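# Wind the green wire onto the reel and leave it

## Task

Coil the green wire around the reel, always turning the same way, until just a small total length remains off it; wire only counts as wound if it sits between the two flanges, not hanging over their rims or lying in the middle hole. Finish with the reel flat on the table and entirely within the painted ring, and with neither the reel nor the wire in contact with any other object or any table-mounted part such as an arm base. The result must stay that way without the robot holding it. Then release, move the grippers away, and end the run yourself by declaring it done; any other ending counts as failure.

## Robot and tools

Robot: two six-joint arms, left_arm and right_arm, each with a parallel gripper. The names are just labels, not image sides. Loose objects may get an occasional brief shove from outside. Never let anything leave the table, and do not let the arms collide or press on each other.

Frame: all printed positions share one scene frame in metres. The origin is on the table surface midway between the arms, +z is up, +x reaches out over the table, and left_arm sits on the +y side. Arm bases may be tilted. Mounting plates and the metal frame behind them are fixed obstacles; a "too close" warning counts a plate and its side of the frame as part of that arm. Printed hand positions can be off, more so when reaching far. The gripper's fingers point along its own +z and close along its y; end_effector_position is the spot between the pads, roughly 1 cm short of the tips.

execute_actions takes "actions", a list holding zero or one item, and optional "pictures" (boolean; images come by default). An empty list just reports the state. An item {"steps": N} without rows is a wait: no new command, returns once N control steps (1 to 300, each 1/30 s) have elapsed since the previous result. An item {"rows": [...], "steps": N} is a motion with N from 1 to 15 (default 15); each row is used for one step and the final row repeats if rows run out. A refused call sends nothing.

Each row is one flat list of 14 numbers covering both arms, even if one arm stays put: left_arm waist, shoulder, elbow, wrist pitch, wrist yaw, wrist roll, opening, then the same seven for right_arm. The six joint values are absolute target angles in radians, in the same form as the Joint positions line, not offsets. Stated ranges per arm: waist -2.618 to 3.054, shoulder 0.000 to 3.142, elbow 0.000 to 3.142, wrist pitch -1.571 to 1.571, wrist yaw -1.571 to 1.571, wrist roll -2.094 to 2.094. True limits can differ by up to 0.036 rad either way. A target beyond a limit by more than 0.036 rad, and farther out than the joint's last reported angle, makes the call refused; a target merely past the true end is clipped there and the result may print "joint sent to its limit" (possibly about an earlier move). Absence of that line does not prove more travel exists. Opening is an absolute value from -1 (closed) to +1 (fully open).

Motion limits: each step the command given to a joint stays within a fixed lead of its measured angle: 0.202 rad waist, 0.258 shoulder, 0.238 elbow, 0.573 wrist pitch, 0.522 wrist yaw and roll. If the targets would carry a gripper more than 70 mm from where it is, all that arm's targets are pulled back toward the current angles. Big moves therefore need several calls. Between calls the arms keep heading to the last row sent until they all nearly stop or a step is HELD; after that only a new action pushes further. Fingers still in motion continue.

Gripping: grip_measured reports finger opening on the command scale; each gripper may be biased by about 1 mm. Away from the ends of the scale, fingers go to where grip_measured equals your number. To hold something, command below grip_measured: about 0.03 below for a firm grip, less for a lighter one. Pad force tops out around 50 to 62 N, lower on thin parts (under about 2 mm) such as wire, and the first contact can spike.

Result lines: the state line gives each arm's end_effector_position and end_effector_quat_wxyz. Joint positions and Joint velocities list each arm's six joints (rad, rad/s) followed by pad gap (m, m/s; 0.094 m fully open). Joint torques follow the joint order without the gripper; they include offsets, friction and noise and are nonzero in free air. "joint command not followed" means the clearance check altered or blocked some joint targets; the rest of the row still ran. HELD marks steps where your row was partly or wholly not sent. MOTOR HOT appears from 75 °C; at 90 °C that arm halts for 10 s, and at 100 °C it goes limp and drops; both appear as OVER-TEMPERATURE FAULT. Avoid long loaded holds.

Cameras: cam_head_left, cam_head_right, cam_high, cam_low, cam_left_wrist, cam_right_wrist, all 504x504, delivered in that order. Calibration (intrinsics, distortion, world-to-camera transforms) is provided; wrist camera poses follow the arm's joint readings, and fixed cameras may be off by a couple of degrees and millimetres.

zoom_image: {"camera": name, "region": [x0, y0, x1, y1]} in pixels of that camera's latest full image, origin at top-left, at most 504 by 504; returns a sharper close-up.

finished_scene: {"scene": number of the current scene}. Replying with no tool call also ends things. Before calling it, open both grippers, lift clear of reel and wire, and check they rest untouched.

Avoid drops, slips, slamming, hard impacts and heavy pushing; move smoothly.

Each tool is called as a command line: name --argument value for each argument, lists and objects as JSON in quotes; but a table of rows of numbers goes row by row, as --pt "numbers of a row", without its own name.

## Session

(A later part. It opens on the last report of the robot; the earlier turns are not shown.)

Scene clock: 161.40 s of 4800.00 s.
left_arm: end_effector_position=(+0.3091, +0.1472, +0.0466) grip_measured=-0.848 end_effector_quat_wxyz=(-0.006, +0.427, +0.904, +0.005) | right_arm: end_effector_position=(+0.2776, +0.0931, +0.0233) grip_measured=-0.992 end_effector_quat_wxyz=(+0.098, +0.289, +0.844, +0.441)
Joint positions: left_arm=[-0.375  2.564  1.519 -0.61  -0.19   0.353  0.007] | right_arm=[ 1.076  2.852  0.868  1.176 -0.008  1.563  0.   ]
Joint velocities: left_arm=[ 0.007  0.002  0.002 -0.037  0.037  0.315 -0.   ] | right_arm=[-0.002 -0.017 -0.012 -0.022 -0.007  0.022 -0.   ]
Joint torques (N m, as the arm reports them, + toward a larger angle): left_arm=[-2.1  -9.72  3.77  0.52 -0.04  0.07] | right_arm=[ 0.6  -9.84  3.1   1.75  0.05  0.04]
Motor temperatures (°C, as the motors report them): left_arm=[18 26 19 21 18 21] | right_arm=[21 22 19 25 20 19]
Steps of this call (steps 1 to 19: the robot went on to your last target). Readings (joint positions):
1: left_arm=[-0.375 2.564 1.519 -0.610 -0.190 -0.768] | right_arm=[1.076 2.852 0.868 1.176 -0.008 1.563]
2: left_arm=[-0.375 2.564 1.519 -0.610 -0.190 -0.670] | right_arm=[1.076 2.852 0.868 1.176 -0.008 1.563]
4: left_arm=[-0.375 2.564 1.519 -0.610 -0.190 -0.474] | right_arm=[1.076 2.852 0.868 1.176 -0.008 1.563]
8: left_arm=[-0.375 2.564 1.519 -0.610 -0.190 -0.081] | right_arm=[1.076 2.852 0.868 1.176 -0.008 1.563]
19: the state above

Nice. Stroke, reset, then 1.2 rad more.

execute_actions --actions '[{"rows":[[-0.372,2.57,1.507,-0.597,-0.19,0.4,-0.65,1.073,2.86,0.885,1.168,0,1.57,-1],[-0.372,2.57,1.507,-0.597,-0.19,0.4,-0.55,1.073,2.86,0.885,1.168,0,1.57,-1],[-0.372,2.57,1.507,-0.597,-0.19,0.4,-0.5,1.073,2.86,0.885,1.168,0,1.57,-1],[-0.372,2.57,1.507,-0.597,-0.19,0.4,-0.47,1.073,2.86,0.885,1.168,0,1.57,-1],[-0.372,2.57,1.507,-0.597,-0.19,0.4,-0.44,1.073,2.86,0.885,1.168,0,1.57,-1],[-0.372,2.57,1.507,-0.597,-0.19,0.3,-0.44,1.073,2.86,0.885,1.168,0,1.57,-1],[-0.372,2.57,1.507,-0.597,-0.19,0.2,-0.44,1.073,2.86,0.885,1.168,0,1.57,-1],[-0.372,2.57,1.507,-0.597,-0.19,0.1,-0.44,1.073,2.86,0.885,1.168,0,1.57,-1],[-0.372,2.57,1.507,-0.597,-0.19,-2.07,-0.44,1.073,2.86,0.885,1.168,0,1.57,-1]],"steps":15}]' --pictures false

execute_actions --actions '[{"steps":25}]' --pictures false

execute_actions --actions '[{"rows":[[-0.372,2.56,1.507,-0.597,-0.19,-2.05,-0.7,1.073,2.86,0.885,1.168,0,1.57,-1],[-0.372,2.565,1.507,-0.597,-0.19,-2.05,-0.85,1.073,2.86,0.885,1.168,0,1.57,-1],[-0.372,2.565,1.507,-0.597,-0.19,-1.9,-0.85,1.073,2.86,0.885,1.168,0,1.57,-1],[-0.372,2.565,1.507,-0.597,-0.19,0.4,-0.85,1.073,2.86,0.885,1.168,0,1.57,-1]],"steps":15}]' --pictures false

execute_actions --actions '[{"steps":19}]' --pictures false

execute_actions --actions '[{"rows":[[-0.372,2.57,1.507,-0.597,-0.19,0.4,-0.65,1.073,2.86,0.885,1.168,0,1.57,-1],[-0.372,2.57,1.507,-0.597,-0.19,0.4,-0.55,1.073,2.86,0.885,1.168,0,1.57,-1],[-0.372,2.57,1.507,-0.597,-0.19,0.4,-0.5,1.073,2.86,0.885,1.168,0,1.57,-1],[-0.372,2.57,1.507,-0.597,-0.19,0.4,-0.47,1.073,2.86,0.885,1.168,0,1.57,-1],[-0.372,2.57,1.507,-0.597,-0.19,0.4,-0.44,1.073,2.86,0.885,1.168,0,1.57,-1],[-0.372,2.57,1.507,-0.597,-0.19,0.3,-0.44,1.073,2.86,0.885,1.168,0,1.57,-1],[-0.372,2.57,1.507,-0.597,-0.19,0.2,-0.44,1.073,2.86,0.885,1.168,0,1.57,-1],[-0.372,2.57,1.507,-0.597,-0.19,0.1,-0.44,1.073,2.86,0.885,1.168,0,1.57,-1],[-0.372,2.57,1.507,-0.597,-0.19,-1.5,-0.44,1.073,2.86,0.885,1.168,0,1.57,-1]],"steps":15}]' --pictures false

execute_actions --actions '[{"steps":22}]'

zoom_image --camera "cam_head_left" --region '[150, 200, 310, 320]'

Scene clock: 170.00 s of 4800.00 s.
left_arm: end_effector_position=(+0.3104, +0.1471, +0.0501) grip_measured=-0.445 end_effector_quat_wxyz=(-0.002, +0.093, +0.996, +0.006) | right_arm: end_effector_position=(+0.2776, +0.0931, +0.0233) grip_measured=-0.992 end_effector_quat_wxyz=(+0.098, +0.289, +0.844, +0.441)
Joint positions: left_arm=[-0.375  2.555  1.519 -0.615 -0.189 -0.343  0.026] | right_arm=[ 1.076  2.852  0.868  1.176 -0.008  1.563  0.   ]
Joint velocities: left_arm=[-0.017  0.017  0.017  0.051  0.051 -2.703 -0.   ] | right_arm=[-0.007 -0.012 -0.007 -0.037  0.007 -0.022  0.001]
Joint torques (N m, as the arm reports them, + toward a larger angle): left_arm=[-1.97 -8.75  3.81  0.57  0.   -0.09] | right_arm=[  0.61 -10.68   2.41   1.74   0.05   0.04]
Motor temperatures (°C, as the motors report them): left_arm=[18 26 19 21 18 21] | right_arm=[21 22 19 25 20 19]
Steps of this call (steps 1 to 30: the robot went on to your last target; steps 31 to 100: nothing new was sent; then 4.77 s passed at rest; steps 101 to 115: all 15 steps of this action). Readings (joint positions):
101: left_arm=[-0.375 2.564 1.519 -0.610 -0.190 0.393] | right_arm=[1.076 2.852 0.868 1.176 -0.008 1.563]
102: left_arm=[-0.375 2.564 1.519 -0.609 -0.190 0.393] | right_arm=[1.076 2.852 0.868 1.176 -0.008 1.563]
104: left_arm=[-0.375 2.561 1.519 -0.613 -0.190 0.393] | right_arm=[1.076 2.852 0.868 1.176 -0.008 1.563]
108: left_arm=[-0.375 2.555 1.519 -0.615 -0.189 0.313] | right_arm=[1.076 2.852 0.868 1.176 -0.008 1.563]
115: the state above

Scene clock: 170.83 s of 4800.00 s.
left_arm: end_effector_position=(+0.3105, +0.1471, +0.0503) grip_measured=-0.444 end_effector_quat_wxyz=(-0.003, +0.677, -0.736, -0.005) | right_arm: end_effector_position=(+0.2776, +0.0931, +0.0233) grip_measured=-0.992 end_effector_quat_wxyz=(+0.098, +0.289, +0.844, +0.441)
Joint positions: left_arm=[-0.375  2.554  1.519 -0.615 -0.189 -2.018  0.026] | right_arm=[ 1.076  2.852  0.868  1.176 -0.008  1.563  0.   ]
Joint velocities: left_arm=[ 0.002 -0.002  0.002 -0.022 -0.037 -0.198 -0.001] | right_arm=[ 0.002  0.007 -0.002  0.037 -0.022 -0.007 -0.001]
Joint torques (N m, as the arm reports them, + toward a larger angle): left_arm=[-2.08 -8.56  3.81  0.58 -0.07 -0.21] | right_arm=[  0.6  -10.71   2.34   1.75   0.04   0.04]
Motor temperatures (°C, as the motors report them): left_arm=[18 26 19 21 18 21] | right_arm=[21 22 19 25 20 19]
Steps of this call (steps 1 to 25: the robot went on to your last target). Readings (joint positions):
1: left_arm=[-0.375 2.555 1.519 -0.615 -0.189 -0.438] | right_arm=[1.076 2.852 0.868 1.176 -0.008 1.563]
2: left_arm=[-0.375 2.555 1.519 -0.615 -0.189 -0.533] | right_arm=[1.076 2.852 0.868 1.176 -0.008 1.563]
4: left_arm=[-0.375 2.555 1.519 -0.615 -0.189 -0.724] | right_arm=[1.076 2.852 0.868 1.176 -0.008 1.563]
8: left_arm=[-0.375 2.555 1.519 -0.615 -0.189 -1.105] | right_arm=[1.076 2.852 0.868 1.176 -0.008 1.563]
25: the state above

Scene clock: 171.33 s of 4800.00 s.
left_arm: end_effector_position=(+0.3093, +0.1472, +0.0465) grip_measured=-0.848 end_effector_quat_wxyz=(-0.002, -0.159, +0.987, +0.007) | right_arm: end_effector_position=(+0.2776, +0.0931, +0.0233) grip_measured=-0.992 end_effector_quat_wxyz=(+0.098, +0.289, +0.844, +0.441)
Joint positions: left_arm=[-0.374  2.564  1.519 -0.61  -0.189 -0.849  0.007] | right_arm=[ 1.076  2.852  0.868  1.176 -0.008  1.563  0.   ]
Joint velocities: left_arm=[ 0.007 -0.007  0.007 -0.022  0.022  2.879 -0.   ] | right_arm=[-0.007 -0.002 -0.012  0.051  0.007  0.007  0.   ]
Joint torques (N m, as the arm reports them, + toward a larger angle): left_arm=[-1.93 -9.59  3.64  0.58 -0.05  0.06] | right_arm=[  0.58 -10.71   2.39   1.74   0.05   0.04]
Motor temperatures (°C, as the motors report them): left_arm=[18 26 19 21 18 21] | right_arm=[21 22 19 25 20 19]
Steps of this call (steps 1 to 15: all 15 steps of this action). Readings (joint positions):
1: left_arm=[-0.375 2.553 1.519 -0.613 -0.189 -2.023] | right_arm=[1.076 2.852 0.868 1.176 -0.008 1.563]
2: left_arm=[-0.375 2.555 1.519 -0.611 -0.189 -2.027] | right_arm=[1.076 2.852 0.868 1.176 -0.008 1.563]
4: left_arm=[-0.374 2.560 1.519 -0.611 -0.189 -1.930] | right_arm=[1.076 2.852 0.868 1.176 -0.008 1.563]
8: left_arm=[-0.374 2.564 1.519 -0.610 -0.189 -1.537] | right_arm=[1.076 2.852 0.868 1.176 -0.008 1.563]
15: the state above

Scene clock: 171.97 s of 4800.00 s.
left_arm: end_effector_position=(+0.3093, +0.1472, +0.0465) grip_measured=-0.848 end_effector_quat_wxyz=(-0.006, +0.428, +0.904, +0.005) | right_arm: end_effector_position=(+0.2776, +0.0931, +0.0233) grip_measured=-0.992 end_effector_quat_wxyz=(+0.098, +0.289, +0.844, +0.441)
Joint positions: left_arm=[-0.374  2.564  1.519 -0.61  -0.189  0.354  0.007] | right_arm=[ 1.076  2.852  0.868  1.176 -0.008  1.563  0.   ]
Joint velocities: left_arm=[ 0.012  0.002 -0.007 -0.007  0.022  0.315  0.   ] | right_arm=[-0.002 -0.007  0.002  0.037  0.037 -0.051 -0.   ]
Joint torques (N m, as the arm reports them, + toward a larger angle): left_arm=[-2.03 -9.76  3.52  0.53 -0.07  0.11] | right_arm=[  0.61 -10.71   2.34   1.75   0.04   0.03]
Motor temperatures (°C, as the motors report them): left_arm=[18 26 19 21 18 21] | right_arm=[21 22 19 25 20 19]
Steps of this call (steps 1 to 19: the robot went on to your last target). Readings (joint positions):
1: left_arm=[-0.374 2.564 1.519 -0.610 -0.189 -0.751] | right_arm=[1.076 2.852 0.868 1.176 -0.008 1.563]
2: left_arm=[-0.374 2.564 1.519 -0.610 -0.189 -0.653] | right_arm=[1.076 2.852 0.868 1.176 -0.008 1.563]
4: left_arm=[-0.374 2.564 1.519 -0.610 -0.189 -0.457] | right_arm=[1.076 2.852 0.868 1.176 -0.008 1.563]
8: left_arm=[-0.374 2.564 1.519 -0.610 -0.189 -0.064] | right_arm=[1.076 2.852 0.868 1.176 -0.008 1.563]
19: the state above

Scene clock: 172.47 s of 4800.00 s.
left_arm: end_effector_position=(+0.3104, +0.1472, +0.0501) grip_measured=-0.445 end_effector_quat_wxyz=(-0.002, +0.090, +0.996, +0.006) | right_arm: end_effector_position=(+0.2776, +0.0931, +0.0233) grip_measured=-0.992 end_effector_quat_wxyz=(+0.098, +0.289, +0.844, +0.441)
Joint positions: left_arm=[-0.374  2.555  1.519 -0.615 -0.189 -0.349  0.026] | right_arm=[ 1.076  2.852  0.868  1.176 -0.008  1.563  0.   ]
Joint velocities: left_arm=[-0.002  0.017 -0.007 -0.037  0.066 -2.718 -0.   ] | right_arm=[ 0.007  0.012 -0.012 -0.022  0.022  0.022  0.   ]
Joint torques (N m, as the arm reports them, + toward a larger angle): left_arm=[-1.99 -8.57  3.72  0.59 -0.07 -0.13] | right_arm=[  0.59 -10.72   2.38   1.75   0.05   0.04]
Motor temperatures (°C, as the motors report them): left_arm=[18 26 19 21 18 21] | right_arm=[21 22 19 25 20 19]
Steps of this call (steps 1 to 15: all 15 steps of this action). Readings (joint positions):
1: left_arm=[-0.374 2.564 1.519 -0.610 -0.189 0.362] | right_arm=[1.076 2.852 0.868 1.176 -0.008 1.563]
2: left_arm=[-0.374 2.564 1.519 -0.609 -0.190 0.368] | right_arm=[1.076 2.852 0.868 1.176 -0.008 1.563]
4: left_arm=[-0.374 2.560 1.519 -0.613 -0.190 0.375] | right_arm=[1.076 2.852 0.868 1.176 -0.008 1.563]
8: left_arm=[-0.374 2.555 1.519 -0.615 -0.189 0.306] | right_arm=[1.076 2.852 0.868 1.176 -0.008 1.563]
15: the state above

Scene clock: 173.20 s of 4800.00 s.
left_arm: end_effector_position=(+0.3104, +0.1472, +0.0501) grip_measured=-0.444 end_effector_quat_wxyz=(+0.001, -0.450, +0.893, +0.006) | right_arm: end_effector_position=(+0.2776, +0.0931, +0.0233) grip_measured=-0.992 end_effector_quat_wxyz=(+0.098, +0.289, +0.844, +0.441)
Joint positions: left_arm=[-0.374  2.555  1.519 -0.615 -0.189 -1.462  0.026] | right_arm=[ 1.076  2.852  0.868  1.176 -0.008  1.563  0.   ]
Joint velocities: left_arm=[ 0.007  0.012 -0.002 -0.037 -0.037 -0.095 -0.   ] | right_arm=[-0.022 -0.002 -0.007 -0.007 -0.022  0.007  0.001]
Joint torques (N m, as the arm reports them, + toward a larger angle): left_arm=[-2.01 -8.52  3.74  0.61 -0.01 -0.23] | right_arm=[  0.62 -10.71   2.4    1.75   0.04   0.04]
Motor temperatures (°C, as the motors report them): left_arm=[18 26 19 21 18 21] | right_arm=[21 22 19 25 20 19]
Steps of this call (steps 1 to 22: the robot went on to your last target). Readings (joint positions):
1: left_arm=[-0.374 2.555 1.519 -0.615 -0.189 -0.445] | right_arm=[1.076 2.852 0.868 1.176 -0.008 1.563]
2: left_arm=[-0.374 2.555 1.519 -0.615 -0.189 -0.540] | right_arm=[1.076 2.852 0.868 1.176 -0.008 1.563]
4: left_arm=[-0.374 2.555 1.519 -0.615 -0.189 -0.730] | right_arm=[1.076 2.852 0.868 1.176 -0.008 1.563]
8: left_arm=[-0.374 2.555 1.519 -0.615 -0.189 -1.106] | right_arm=[1.076 2.852 0.868 1.176 -0.008 1.563]
22: the state above
camera_calibration (this result's frames):
cam_left_wrist: T_world_to_cam=[[0.685262, -0.726026, -0.0574648, -0.101643], [-0.682793, -0.667897, 0.296156, 0.341098], [-0.253398, -0.163708, -0.953409, 0.253911], [0, 0, 0, 1]] pos_world=[0.366892, 0.19559, 0.135222]
cam_right_wrist: T_world_to_cam=[[-0.507168, -0.352789, -0.786334, 0.19139], [-0.86039, 0.154222, 0.485741, 0.229438], [-0.0500939, 0.922906, -0.381752, 0.050536], [0, 0, 0, 1]] pos_world=[0.297005, -0.0145042, 0.0583411]

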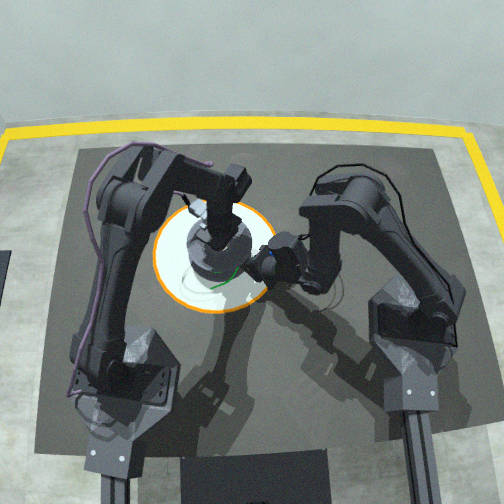

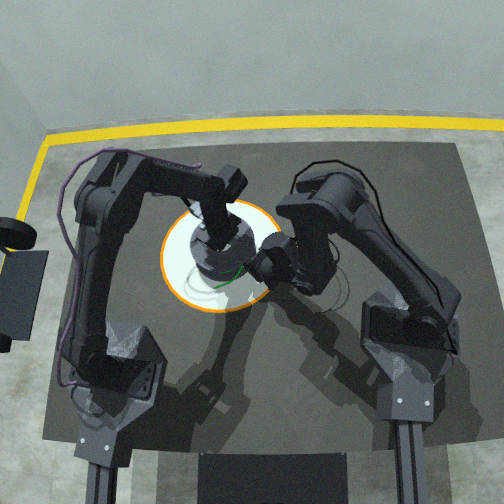

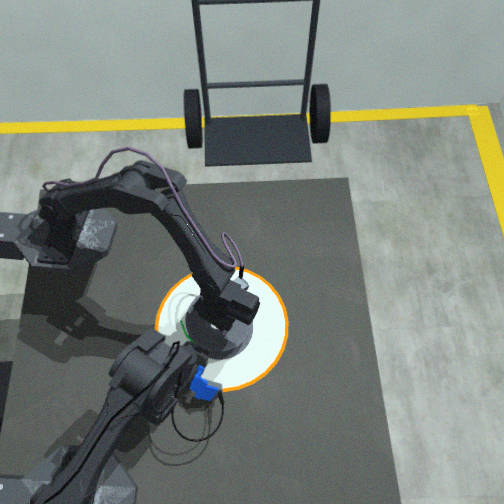

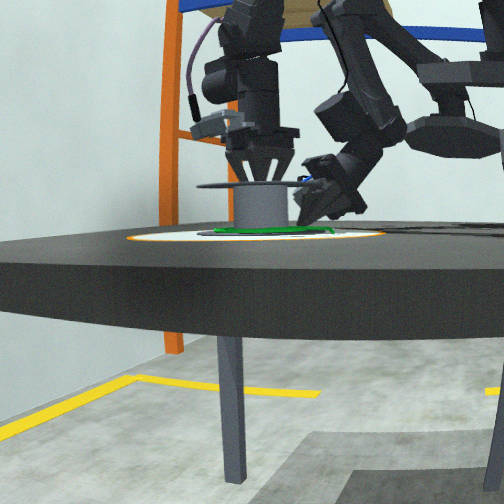

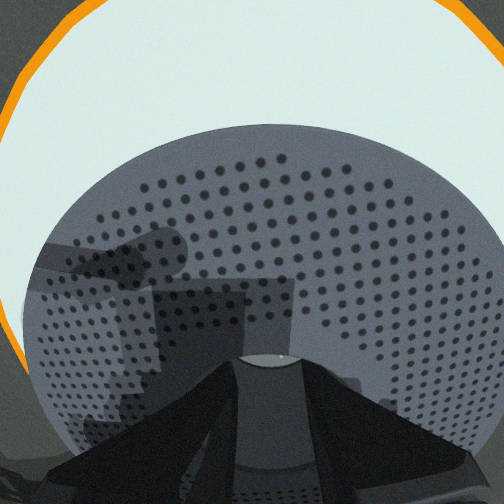

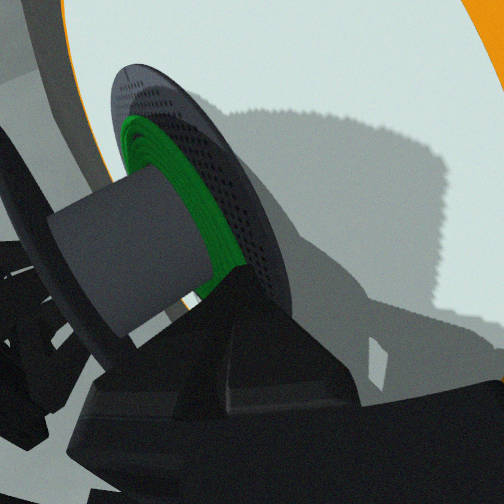

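Region (150, 200, 310, 320) of cam_head_left's 504x504 image, scaled by 3.150, with more detail than that image has; it fills the top 378 rows of this view, and the rest is white.

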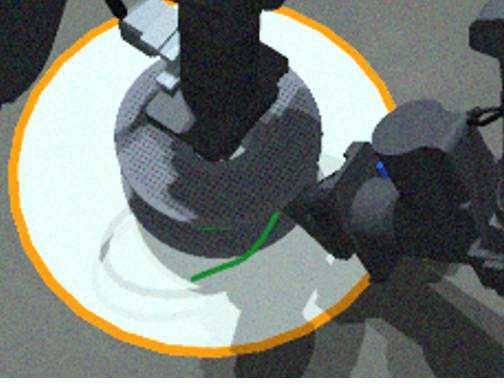

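execute_actions --actions '[{"rows":[[-0.372,2.56,1.507,-0.597,-0.19,-1.48,-0.7,1.073,2.86,0.885,1.168,0,1.57,-1],[-0.372,2.565,1.507,-0.597,-0.19,-1.48,-0.85,1.073,2.86,0.885,1.168,0,1.57,-1],[-0.372,2.565,1.507,-0.597,-0.19,-1.3,-0.85,1.073,2.86,0.885,1.168,0,1.57,-1],[-0.372,2.565,1.507,-0.597,-0.19,0.4,-0.85,1.073,2.86,0.885,1.168,0,1.57,-1]],"steps":15}]' --pictures false

execute_actions --actions '[{"steps":14}]' --pictures false

execute_actions --actions '[{"rows":[[-0.372,2.57,1.507,-0.597,-0.19,0.4,-0.65,1.073,2.86,0.885,1.168,0,1.57,-1],[-0.372,2.57,1.507,-0.597,-0.19,0.4,-0.55,1.073,2.86,0.885,1.168,0,1.57,-1],[-0.372,2.57,1.507,-0.597,-0.19,0.4,-0.5,1.073,2.86,0.885,1.168,0,1.57,-1],[-0.372,2.57,1.507,-0.597,-0.19,0.4,-0.47,1.073,2.86,0.885,1.168,0,1.57,-1],[-0.372,2.57,1.507,-0.597,-0.19,0.4,-0.44,1.073,2.86,0.885,1.168,0,1.57,-1],[-0.372,2.57,1.507,-0.597,-0.19,0.3,-0.44,1.073,2.86,0.885,1.168,0,1.57,-1],[-0.372,2.57,1.507,-0.597,-0.19,0.2,-0.44,1.073,2.86,0.885,1.168,0,1.57,-1],[-0.372,2.57,1.507,-0.597,-0.19,0.1,-0.44,1.073,2.86,0.885,1.168,0,1.57,-1],[-0.372,2.57,1.507,-0.597,-0.19,-0.85,-0.44,1.073,2.86,0.885,1.168,0,1.57,-1]],"steps":15}]' --pictures false

execute_actions --actions '[{"steps":18}]'

zoom_image --camera "cam_head_left" --region '[150, 200, 310, 320]'

Scene clock: 178.90 s of 4800.00 s.
left_arm: end_effector_position=(+0.3088, +0.1475, +0.0464) grip_measured=-0.848 end_effector_quat_wxyz=(-0.005, +0.120, +0.993, +0.007) | right_arm: end_effector_position=(+0.2776, +0.0931, +0.0233) grip_measured=-0.992 end_effector_quat_wxyz=(+0.098, +0.289, +0.844, +0.441)
Joint positions: left_arm=[-0.374  2.564  1.519 -0.612 -0.189 -0.29   0.007] | right_arm=[ 1.076  2.852  0.868  1.176 -0.008  1.563  0.   ]
Joint velocities: left_arm=[-0.012 -0.007 -0.007  0.081 -0.037  2.864 -0.001] | right_arm=[-0.017 -0.012 -0.002 -0.022 -0.066 -0.051  0.001]
Joint torques (N m, as the arm reports them, + toward a larger angle): left_arm=[-2.06 -9.69  3.75  0.52  0.    0.06] | right_arm=[  0.6  -10.72   2.37   1.75   0.04   0.04]
Motor temperatures (°C, as the motors report them): left_arm=[18 26 19 21 18 21] | right_arm=[21 22 19 25 20 19]
Steps of this call (steps 1 to 30: the robot went on to your last target; steps 31 to 100: nothing new was sent; then 1.87 s passed at rest; steps 101 to 115: all 15 steps of this action). Readings (joint positions):
101: left_arm=[-0.374 2.553 1.519 -0.614 -0.189 -1.477] | right_arm=[1.076 2.852 0.868 1.176 -0.008 1.563]
102: left_arm=[-0.374 2.555 1.519 -0.612 -0.189 -1.477] | right_arm=[1.076 2.852 0.868 1.176 -0.008 1.563]
104: left_arm=[-0.374 2.560 1.519 -0.612 -0.189 -1.370] | right_arm=[1.076 2.852 0.868 1.176 -0.008 1.563]
108: left_arm=[-0.374 2.564 1.519 -0.612 -0.189 -0.977] | right_arm=[1.076 2.852 0.868 1.176 -0.008 1.563]
115: the state above

Scene clock: 179.37 s of 4800.00 s.
left_arm: end_effector_position=(+0.3088, +0.1475, +0.0464) grip_measured=-0.848 end_effector_quat_wxyz=(-0.007, +0.430, +0.903, +0.005) | right_arm: end_effector_position=(+0.2776, +0.0931, +0.0233) grip_measured=-0.992 end_effector_quat_wxyz=(+0.098, +0.289, +0.844, +0.441)
Joint positions: left_arm=[-0.374  2.564  1.519 -0.612 -0.189  0.36   0.007] | right_arm=[ 1.076  2.852  0.868  1.176 -0.008  1.563  0.   ]
Joint velocities: left_arm=[-0.012 -0.007  0.007  0.007 -0.051  0.3    0.001] | right_arm=[-0.002  0.012 -0.012  0.022  0.037 -0.081  0.   ]
Joint torques (N m, as the arm reports them, + toward a larger angle): left_arm=[-2.05 -9.65  3.62  0.58 -0.1   0.09] | right_arm=[  0.58 -10.73   2.39   1.75   0.04   0.03]
Motor temperatures (°C, as the motors report them): left_arm=[18 26 19 21 18 21] | right_arm=[21 22 19 25 20 19]
Steps of this call (steps 1 to 14: the robot went on to your last target). Readings (joint positions):
1: left_arm=[-0.374 2.564 1.519 -0.612 -0.189 -0.191] | right_arm=[1.076 2.852 0.868 1.176 -0.008 1.563]
2: left_arm=[-0.374 2.564 1.519 -0.612 -0.189 -0.093] | right_arm=[1.076 2.852 0.868 1.176 -0.008 1.563]
4: left_arm=[-0.374 2.564 1.519 -0.612 -0.189 0.080] | right_arm=[1.076 2.852 0.868 1.176 -0.008 1.563]
8: left_arm=[-0.374 2.564 1.519 -0.612 -0.189 0.266] | right_arm=[1.076 2.852 0.868 1.176 -0.008 1.563]
14: the state above

Scene clock: 179.87 s of 4800.00 s.
left_arm: end_effector_position=(+0.3102, +0.1475, +0.0501) grip_measured=-0.446 end_effector_quat_wxyz=(-0.002, +0.091, +0.996, +0.006) | right_arm: end_effector_position=(+0.2776, +0.0931, +0.0233) grip_measured=-0.992 end_effector_quat_wxyz=(+0.098, +0.289, +0.844, +0.441)
Joint positions: left_arm=[-0.374  2.555  1.519 -0.616 -0.189 -0.348  0.026] | right_arm=[ 1.076  2.852  0.868  1.176 -0.008  1.563  0.   ]
Joint velocities: left_arm=[-0.007  0.002  0.002  0.037  0.022 -2.703 -0.   ] | right_arm=[ 0.002  0.007 -0.017  0.007 -0.022  0.022 -0.001]
Joint torques (N m, as the arm reports them, + toward a larger angle): left_arm=[-2.03 -8.74  3.81  0.64 -0.08 -0.17] | right_arm=[  0.6  -10.72   2.36   1.76  -0.02   0.03]
Motor temperatures (°C, as the motors report them): left_arm=[18 26 19 21 18 21] | right_arm=[21 22 19 25 20 19]
Steps of this call (steps 1 to 15: all 15 steps of this action). Readings (joint positions):
1: left_arm=[-0.374 2.564 1.519 -0.612 -0.189 0.366] | right_arm=[1.076 2.852 0.868 1.176 -0.008 1.563]
2: left_arm=[-0.374 2.564 1.519 -0.610 -0.190 0.372] | right_arm=[1.076 2.852 0.868 1.176 -0.008 1.563]
4: left_arm=[-0.374 2.560 1.519 -0.615 -0.190 0.377] | right_arm=[1.076 2.852 0.868 1.176 -0.008 1.563]
8: left_arm=[-0.374 2.555 1.519 -0.616 -0.189 0.307] | right_arm=[1.076 2.852 0.868 1.176 -0.008 1.563]
15: the state above

Scene clock: 180.47 s of 4800.00 s.
left_arm: end_effector_position=(+0.3103, +0.1474, +0.0502) grip_measured=-0.445 end_effector_quat_wxyz=(-0.001, -0.145, +0.989, +0.006) | right_arm: end_effector_position=(+0.2776, +0.0931, +0.0233) grip_measured=-0.992 end_effector_quat_wxyz=(+0.098, +0.289, +0.844, +0.441)
Joint positions: left_arm=[-0.374  2.554  1.519 -0.616 -0.189 -0.82   0.026] | right_arm=[ 1.076  2.852  0.868  1.176 -0.008  1.563  0.   ]
Joint velocities: left_arm=[ 0.012  0.012 -0.002  0.051 -0.051 -0.066 -0.   ] | right_arm=[-0.017 -0.032 -0.007 -0.007  0.007  0.037 -0.   ]
Joint torques (N m, as the arm reports them, + toward a larger angle): left_arm=[-2.06 -8.68  3.61  0.67 -0.04 -0.27] | right_arm=[  0.61 -10.69   2.36   1.74   0.05   0.03]
Motor temperatures (°C, as the motors report them): left_arm=[18 26 19 21 18 21] | right_arm=[21 22 19 25 20 19]
Steps of this call (steps 1 to 18: the robot went on to your last target). Readings (joint positions):
1: left_arm=[-0.374 2.555 1.519 -0.616 -0.189 -0.440] | right_arm=[1.076 2.852 0.868 1.176 -0.008 1.563]
2: left_arm=[-0.374 2.555 1.519 -0.616 -0.189 -0.518] | right_arm=[1.076 2.852 0.868 1.176 -0.008 1.563]
4: left_arm=[-0.374 2.554 1.519 -0.616 -0.189 -0.631] | right_arm=[1.076 2.852 0.868 1.176 -0.008 1.563]
8: left_arm=[-0.374 2.554 1.519 -0.616 -0.189 -0.749] | right_arm=[1.076 2.852 0.868 1.176 -0.008 1.563]
18: the state above
camera_calibration (this result's frames):
cam_left_wrist: T_world_to_cam=[[0.114227, -0.991667, -0.0595736, 0.115088], [-0.944173, -0.127017, 0.303979, 0.342146], [-0.309013, 0.0215253, -0.950814, 0.243866], [0, 0, 0, 1]] pos_world=[0.385257, 0.152338, 0.134722]
cam_right_wrist: T_world_to_cam=[[-0.507168, -0.352789, -0.786334, 0.19139], [-0.86039, 0.154222, 0.485741, 0.229438], [-0.0500939, 0.922906, -0.381752, 0.050536], [0, 0, 0, 1]] pos_world=[0.297005, -0.0145042, 0.0583411]

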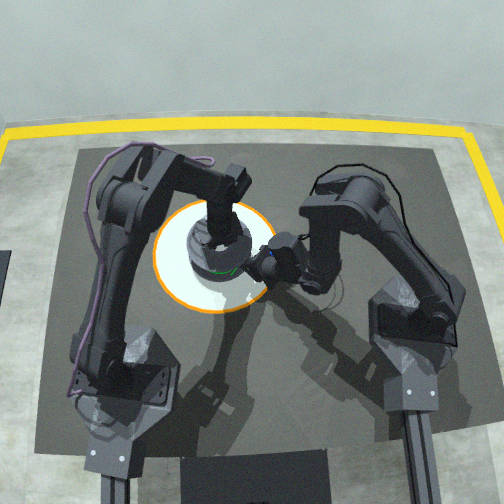

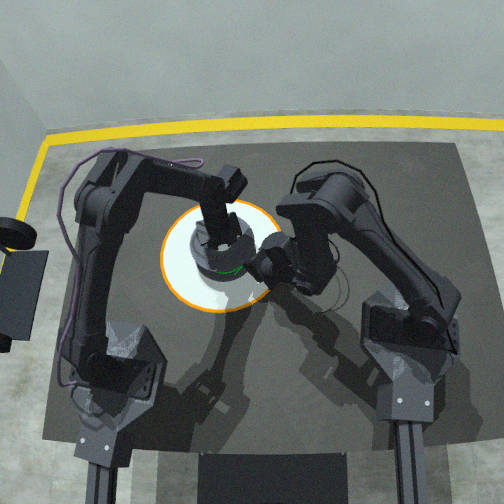

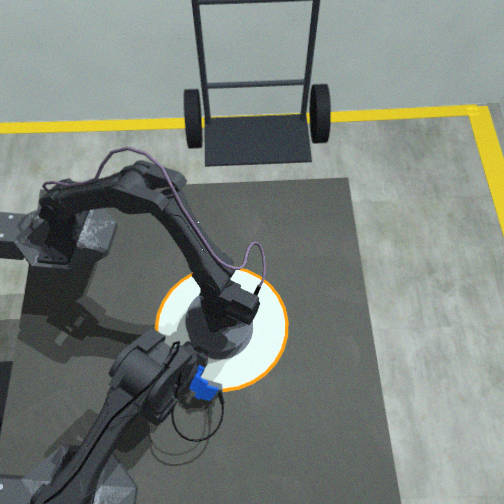

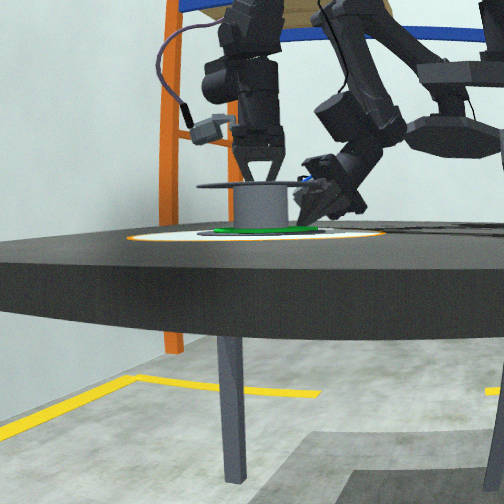

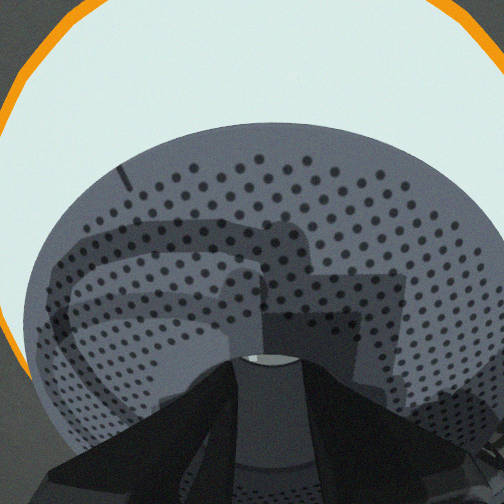

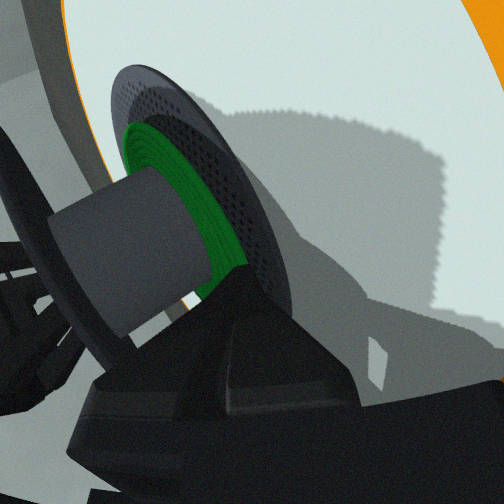

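Region (150, 200, 310, 320) of cam_head_left's 504x504 image, scaled by 3.150, with more detail than that image has; it fills the top 378 rows of this view, and the rest is white.

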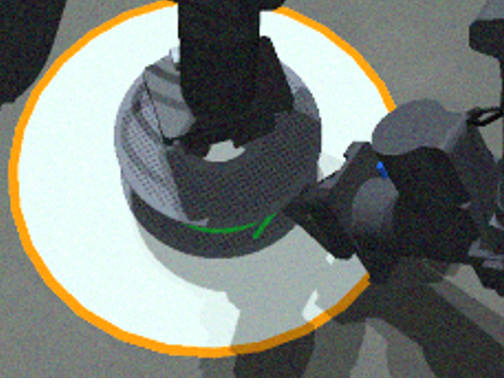

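execute_actions --actions '[{"rows":[[-0.372,2.57,1.507,-0.597,-0.19,-0.83,-0.44,1.073,2.85,0.87,1.168,0,1.57,-1],[-0.372,2.57,1.507,-0.597,-0.19,-0.83,-0.44,1.073,2.845,0.86,1.168,0,1.57,-1],[-0.372,2.57,1.507,-0.597,-0.19,-0.83,-0.44,1.073,2.842,0.855,1.168,0,1.57,-1],[-0.372,2.57,1.507,-0.597,-0.19,-0.83,-0.44,1.073,2.84,0.85,1.168,0,1.57,-1],[-0.372,2.57,1.507,-0.597,-0.19,-0.83,-0.44,1.073,2.838,0.845,1.168,0,1.57,-1],[-0.372,2.57,1.507,-0.597,-0.19,-0.83,-0.44,1.073,2.836,0.84,1.168,0,1.57,-1],[-0.372,2.57,1.507,-0.597,-0.19,-0.83,-0.44,1.073,2.834,0.835,1.168,0,1.57,-1],[-0.372,2.57,1.507,-0.597,-0.19,-0.83,-0.44,1.073,2.832,0.83,1.168,0,1.57,-1],[-0.372,2.57,1.507,-0.597,-0.19,-0.83,-0.44,1.073,2.83,0.825,1.168,0,1.57,-1],[-0.372,2.57,1.507,-0.597,-0.19,-0.83,-0.44,1.073,2.828,0.82,1.168,0,1.57,-1],[-0.372,2.57,1.507,-0.597,-0.19,-0.83,-0.44,1.073,2.826,0.815,1.168,0,1.57,-1],[-0.372,2.57,1.507,-0.597,-0.19,-0.83,-0.44,1.073,2.824,0.81,1.168,0,1.57,-1],[-0.372,2.57,1.507,-0.597,-0.19,-0.83,-0.44,1.073,2.822,0.805,1.168,0,1.57,-1],[-0.372,2.57,1.507,-0.597,-0.19,-0.83,-0.44,1.073,2.82,0.80,1.168,0,1.57,-1]],"steps":15}]' --pictures false

execute_actions --actions '[{"steps":10}]'

zoom_image --camera "cam_head_left" --region '[150, 200, 310, 320]'

Scene clock: 185.20 s of 4800.00 s.
left_arm: end_effector_position=(+0.3103, +0.1474, +0.0502) grip_measured=-0.445 end_effector_quat_wxyz=(-0.001, -0.149, +0.989, +0.006) | right_arm: end_effector_position=(+0.2715, +0.0850, +0.0220) grip_measured=-0.992 end_effector_quat_wxyz=(+0.095, +0.291, +0.849, +0.432)
Joint positions: left_arm=[-0.374  2.554  1.519 -0.616 -0.189 -0.828  0.026] | right_arm=[ 1.076  2.841  0.834  1.177 -0.008  1.563  0.   ]
Joint velocities: left_arm=[ 0.017 -0.002 -0.007  0.007  0.007  0.037 -0.001] | right_arm=[-0.002 -0.061 -0.095  0.022  0.022 -0.007 -0.   ]
Joint torques (N m, as the arm reports them, + toward a larger angle): left_arm=[-2.04 -8.68  3.78  0.61 -0.03 -0.04] | right_arm=[  0.55 -12.76  -0.85   1.73   0.03   0.04]
Motor temperatures (°C, as the motors report them): left_arm=[18 26 19 21 18 21] | right_arm=[21 22 19 25 20 19]
Steps of this call (steps 1 to 30: the robot went on to your last target; steps 31 to 100: nothing new was sent; then 0.90 s passed at rest; steps 101 to 115: all 15 steps of this action). Readings (joint positions):
101: left_arm=[-0.374 2.554 1.519 -0.616 -0.189 -0.828] | right_arm=[1.076 2.852 0.868 1.176 -0.008 1.563]
102: left_arm=[-0.374 2.554 1.519 -0.616 -0.189 -0.828] | right_arm=[1.076 2.852 0.868 1.176 -0.008 1.563]
104: left_arm=[-0.374 2.554 1.519 -0.616 -0.189 -0.828] | right_arm=[1.076 2.852 0.868 1.176 -0.008 1.563]
108: left_arm=[-0.374 2.554 1.519 -0.616 -0.189 -0.828] | right_arm=[1.076 2.852 0.868 1.176 -0.008 1.563]
115: the state above

Scene clock: 185.53 s of 4800.00 s.
left_arm: end_effector_position=(+0.3103, +0.1474, +0.0502) grip_measured=-0.445 end_effector_quat_wxyz=(-0.001, -0.149, +0.989, +0.006) | right_arm: end_effector_position=(+0.2708, +0.0840, +0.0221) grip_measured=-0.992 end_effector_quat_wxyz=(+0.094, +0.291, +0.849, +0.431)
Joint positions: left_arm=[-0.374  2.554  1.519 -0.616 -0.189 -0.828  0.026] | right_arm=[ 1.076  2.839  0.829  1.178 -0.008  1.563  0.   ]
Joint velocities: left_arm=[-0.007 -0.012 -0.007 -0.007 -0.051 -0.037  0.   ] | right_arm=[-0.002  0.007  0.002  0.022 -0.037  0.007  0.001]
Joint torques (N m, as the arm reports them, + toward a larger angle): left_arm=[-1.99 -8.67  3.75  0.63 -0.04 -0.02] | right_arm=[  0.6  -12.83  -1.12   1.7    0.05   0.04]
Motor temperatures (°C, as the motors report them): left_arm=[18 26 19 21 18 21] | right_arm=[21 22 19 25 20 19]
Steps of this call (steps 1 to 10: the robot went on to your last target). Readings (joint positions):
1: left_arm=[-0.374 2.554 1.519 -0.616 -0.189 -0.828] | right_arm=[1.076 2.839 0.831 1.178 -0.008 1.563]
2: left_arm=[-0.374 2.554 1.519 -0.616 -0.189 -0.828] | right_arm=[1.076 2.839 0.830 1.178 -0.008 1.563]
4: left_arm=[-0.374 2.554 1.519 -0.616 -0.189 -0.828] | right_arm=[1.076 2.839 0.829 1.178 -0.008 1.563]
8: left_arm=[-0.374 2.554 1.519 -0.616 -0.189 -0.828] | right_arm=[1.076 2.839 0.829 1.178 -0.008 1.563]
10: the state above
camera_calibration (this result's frames):
cam_left_wrist: T_world_to_cam=[[0.121794, -0.990765, -0.0595884, 0.112607], [-0.943205, -0.134225, 0.303887, 0.342913], [-0.309079, 0.0191924, -0.950843, 0.244232], [0, 0, 0, 1]] pos_world=[0.38521, 0.152907, 0.13473]
cam_right_wrist: T_world_to_cam=[[-0.516824, -0.368261, -0.772837, 0.187342], [-0.854177, 0.161481, 0.494272, 0.223172], [-0.0572228, 0.915592, -0.398017, 0.0610626], [0, 0, 0, 1]] pos_world=[0.290946, -0.0229556, 0.0587811]

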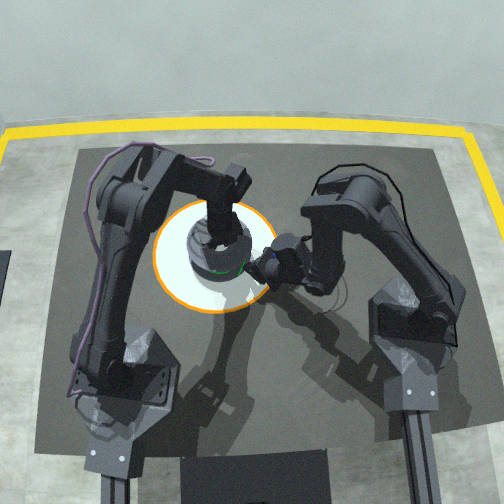

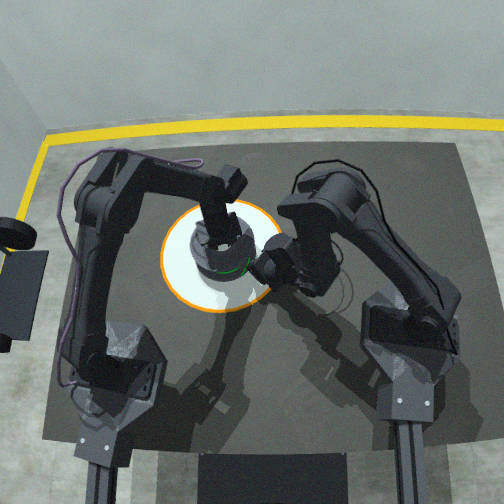

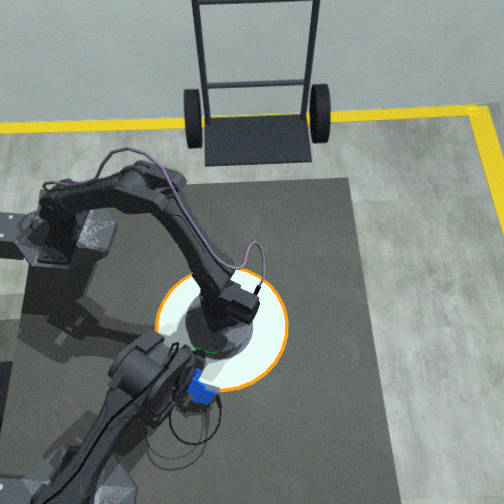

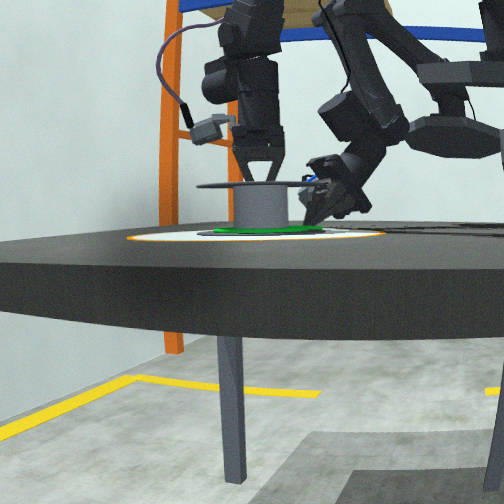

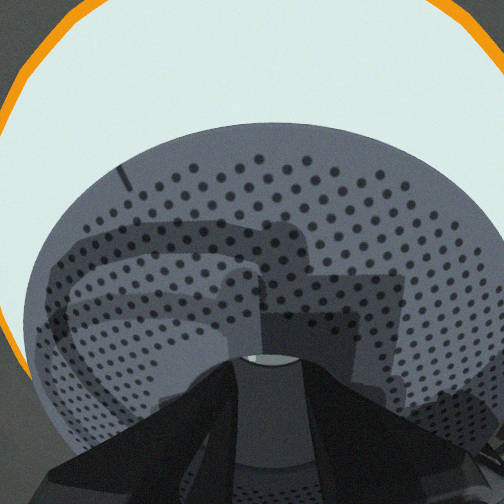

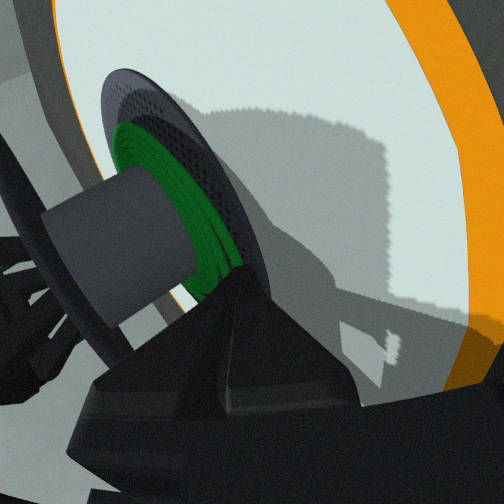

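Region (150, 200, 310, 320) of cam_head_left's 504x504 image, scaled by 3.150, with more detail than that image has; it fills the top 378 rows of this view, and the rest is white.

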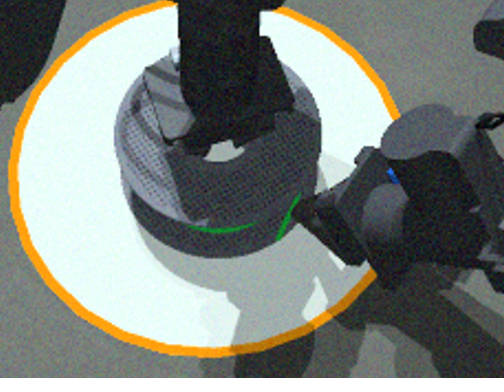

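execute_actions --actions '[{"rows":[[-0.372,2.57,1.507,-0.597,-0.19,-0.83,-0.44,1.073,2.817,0.795,1.168,0,1.57,-1],[-0.372,2.57,1.507,-0.597,-0.19,-0.83,-0.44,1.073,2.815,0.79,1.168,0,1.57,-1],[-0.372,2.57,1.507,-0.597,-0.19,-0.83,-0.44,1.073,2.812,0.785,1.168,0,1.57,-1],[-0.372,2.57,1.507,-0.597,-0.19,-0.83,-0.44,1.073,2.81,0.78,1.168,0,1.57,-1],[-0.372,2.57,1.507,-0.597,-0.19,-0.83,-0.44,1.073,2.807,0.775,1.168,0,1.57,-1],[-0.372,2.57,1.507,-0.597,-0.19,-0.83,-0.44,1.073,2.805,0.77,1.168,0,1.57,-1],[-0.372,2.57,1.507,-0.597,-0.19,-0.83,-0.44,1.073,2.802,0.765,1.168,0,1.57,-1],[-0.372,2.57,1.507,-0.597,-0.19,-0.83,-0.44,1.073,2.80,0.76,1.168,0,1.57,-1],[-0.372,2.57,1.507,-0.597,-0.19,-0.83,-0.44,1.073,2.797,0.755,1.168,0,1.57,-1],[-0.372,2.57,1.507,-0.597,-0.19,-0.83,-0.44,1.073,2.795,0.75,1.168,0,1.57,-1],[-0.372,2.57,1.507,-0.597,-0.19,-0.83,-0.44,1.073,2.792,0.745,1.168,0,1.57,-1],[-0.372,2.57,1.507,-0.597,-0.19,-0.83,-0.44,1.073,2.79,0.74,1.168,0,1.57,-1],[-0.372,2.57,1.507,-0.597,-0.19,-0.83,-0.44,1.073,2.787,0.735,1.168,0,1.57,-1],[-0.372,2.57,1.507,-0.597,-0.19,-0.83,-0.44,1.073,2.785,0.73,1.168,0,1.57,-1],[-0.372,2.57,1.507,-0.597,-0.19,-0.83,-0.44,1.073,2.78,0.72,1.168,0,1.57,-1]],"steps":15}]' --pictures false

execute_actions --actions '[{"steps":15}]'

zoom_image --camera "cam_head_left" --region '[150, 200, 310, 320]'

Scene clock: 191.57 s of 4800.00 s.
left_arm: end_effector_position=(+0.3103, +0.1474, +0.0502) grip_measured=-0.445 end_effector_quat_wxyz=(-0.001, -0.149, +0.989, +0.006) | right_arm: end_effector_position=(+0.2588, +0.0675, +0.0212) grip_measured=-0.992 end_effector_quat_wxyz=(+0.088, +0.293, +0.858, +0.413)
Joint positions: left_arm=[-0.374  2.554  1.519 -0.616 -0.189 -0.828  0.026] | right_arm=[ 1.076  2.81   0.76   1.178 -0.008  1.563  0.   ]
Joint velocities: left_arm=[-0.012  0.007 -0.012  0.007  0.066 -0.007  0.001] | right_arm=[ 0.007 -0.1   -0.188  0.007  0.066 -0.051 -0.001]
Joint torques (N m, as the arm reports them, + toward a larger angle): left_arm=[-1.97 -8.74  3.85  0.64 -0.07 -0.01] | right_arm=[  0.55 -12.92  -1.45   1.68   0.03   0.03]
Motor temperatures (°C, as the motors report them): left_arm=[18 26 19 21 18 21] | right_arm=[21 23 19 25 20 19]
Steps of this call (steps 1 to 15: the robot went on to your last target; steps 16 to 90: nothing new was sent; then 2.53 s passed at rest; steps 91 to 105: all 15 steps of this action). Readings (joint positions):
91: left_arm=[-0.374 2.554 1.519 -0.616 -0.189 -0.828] | right_arm=[1.076 2.839 0.829 1.178 -0.008 1.563]
92: left_arm=[-0.374 2.554 1.519 -0.616 -0.189 -0.828] | right_arm=[1.076 2.839 0.829 1.178 -0.008 1.563]
94: left_arm=[-0.374 2.554 1.519 -0.616 -0.189 -0.828] | right_arm=[1.076 2.836 0.823 1.178 -0.008 1.563]
98: left_arm=[-0.374 2.554 1.519 -0.616 -0.189 -0.828] | right_arm=[1.076 2.827 0.797 1.178 -0.008 1.563]
105: the state above

Scene clock: 192.07 s of 4800.00 s.
left_arm: end_effector_position=(+0.3103, +0.1474, +0.0502) grip_measured=-0.445 end_effector_quat_wxyz=(-0.001, -0.149, +0.989, +0.006) | right_arm: end_effector_position=(+0.2568, +0.0647, +0.0218) grip_measured=-0.992 end_effector_quat_wxyz=(+0.087, +0.293, +0.859, +0.411)
Joint positions: left_arm=[-0.374  2.554  1.519 -0.616 -0.189 -0.828  0.026] | right_arm=[ 1.076  2.803  0.747  1.178 -0.008  1.563  0.   ]
Joint velocities: left_arm=[-0.017 -0.012 -0.007  0.066 -0.081  0.037 -0.001] | right_arm=[ 0.007 -0.012  0.007  0.022 -0.037  0.022  0.   ]
Joint torques (N m, as the arm reports them, + toward a larger angle): left_arm=[-2.06 -8.61  3.78  0.62 -0.07  0.01] | right_arm=[  0.53 -12.77  -1.17   1.67   0.04   0.02]
Motor temperatures (°C, as the motors report them): left_arm=[18 26 19 21 18 21] | right_arm=[21 23 19 25 20 19]
Steps of this call (steps 1 to 15: the robot went on to your last target). Readings (joint positions):
1: left_arm=[-0.374 2.554 1.519 -0.616 -0.189 -0.828] | right_arm=[1.076 2.807 0.754 1.178 -0.008 1.563]
2: left_arm=[-0.374 2.554 1.519 -0.616 -0.189 -0.828] | right_arm=[1.076 2.805 0.750 1.178 -0.008 1.563]
4: left_arm=[-0.374 2.554 1.519 -0.616 -0.189 -0.828] | right_arm=[1.076 2.803 0.747 1.178 -0.008 1.563]
8: left_arm=[-0.374 2.554 1.519 -0.616 -0.189 -0.828] | right_arm=[1.076 2.803 0.747 1.178 -0.008 1.563]
15: the state above
camera_calibration (this result's frames):
cam_left_wrist: T_world_to_cam=[[0.121794, -0.990765, -0.0595884, 0.112607], [-0.943205, -0.134225, 0.303887, 0.342913], [-0.309079, 0.0191924, -0.950843, 0.244232], [0, 0, 0, 1]] pos_world=[0.38521, 0.152907, 0.13473]
cam_right_wrist: T_world_to_cam=[[-0.536092, -0.399489, -0.743649, 0.179201], [-0.841033, 0.177012, 0.511204, 0.209731], [-0.0725853, 0.899486, -0.430878, 0.0835112], [0, 0, 0, 1]] pos_world=[0.278521, -0.0406536, 0.06203]

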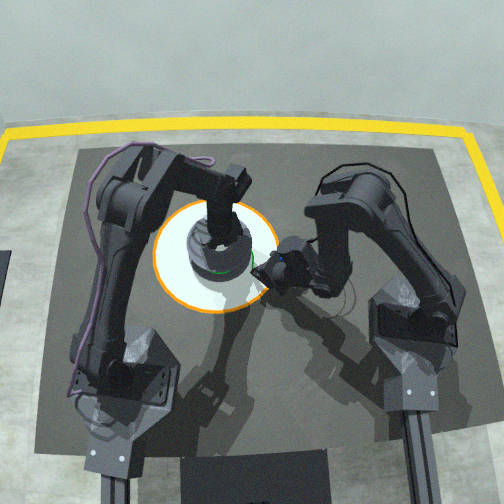

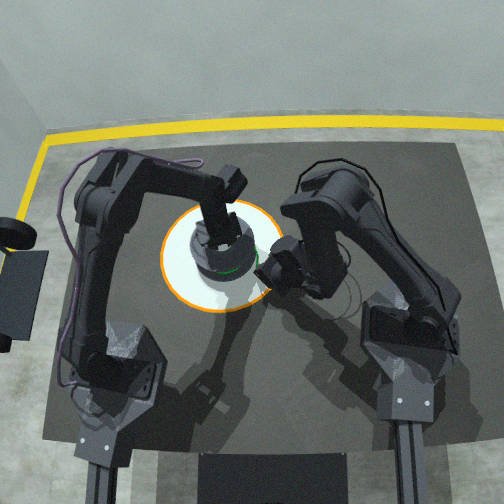

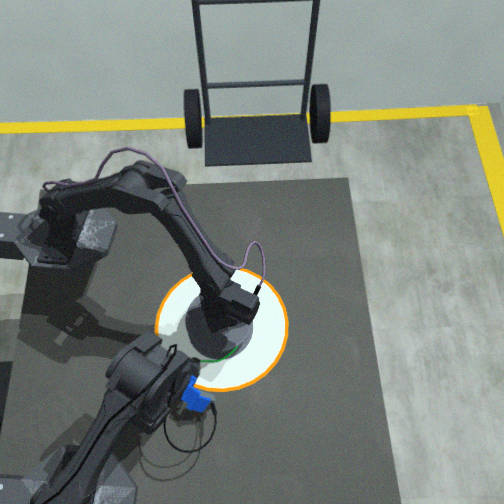

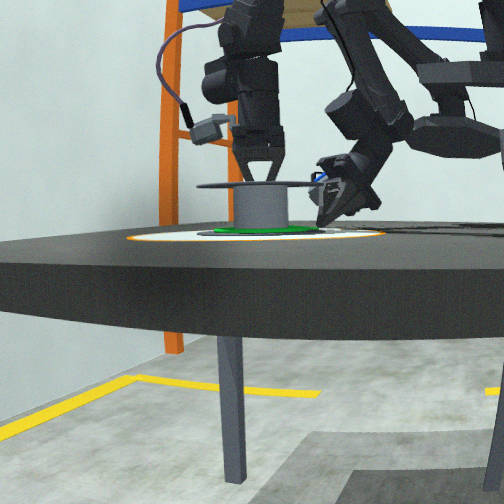

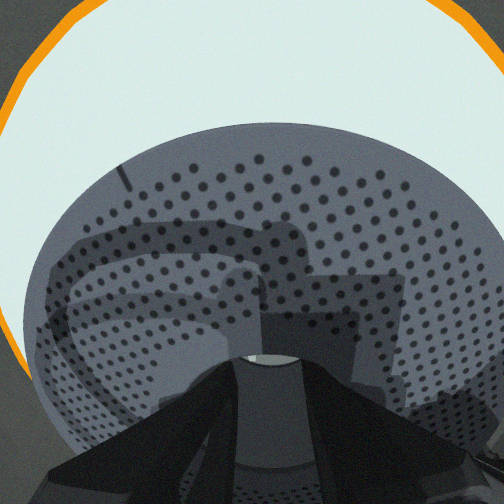

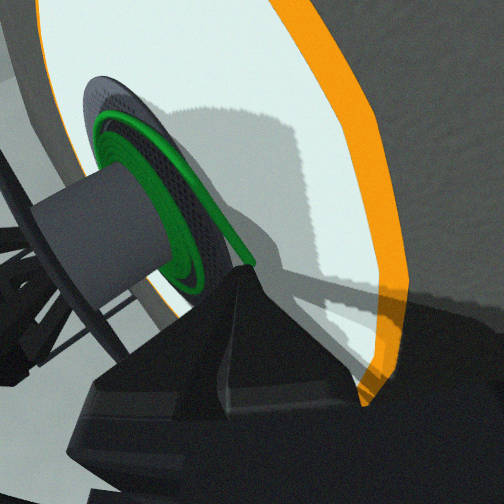

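Region (150, 200, 310, 320) of cam_head_left's 504x504 image, scaled by 3.150, with more detail than that image has; it fills the top 378 rows of this view, and the rest is white.

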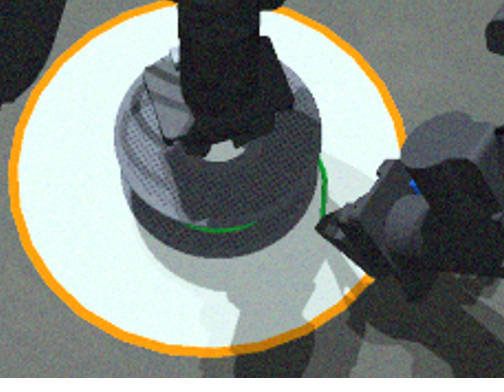

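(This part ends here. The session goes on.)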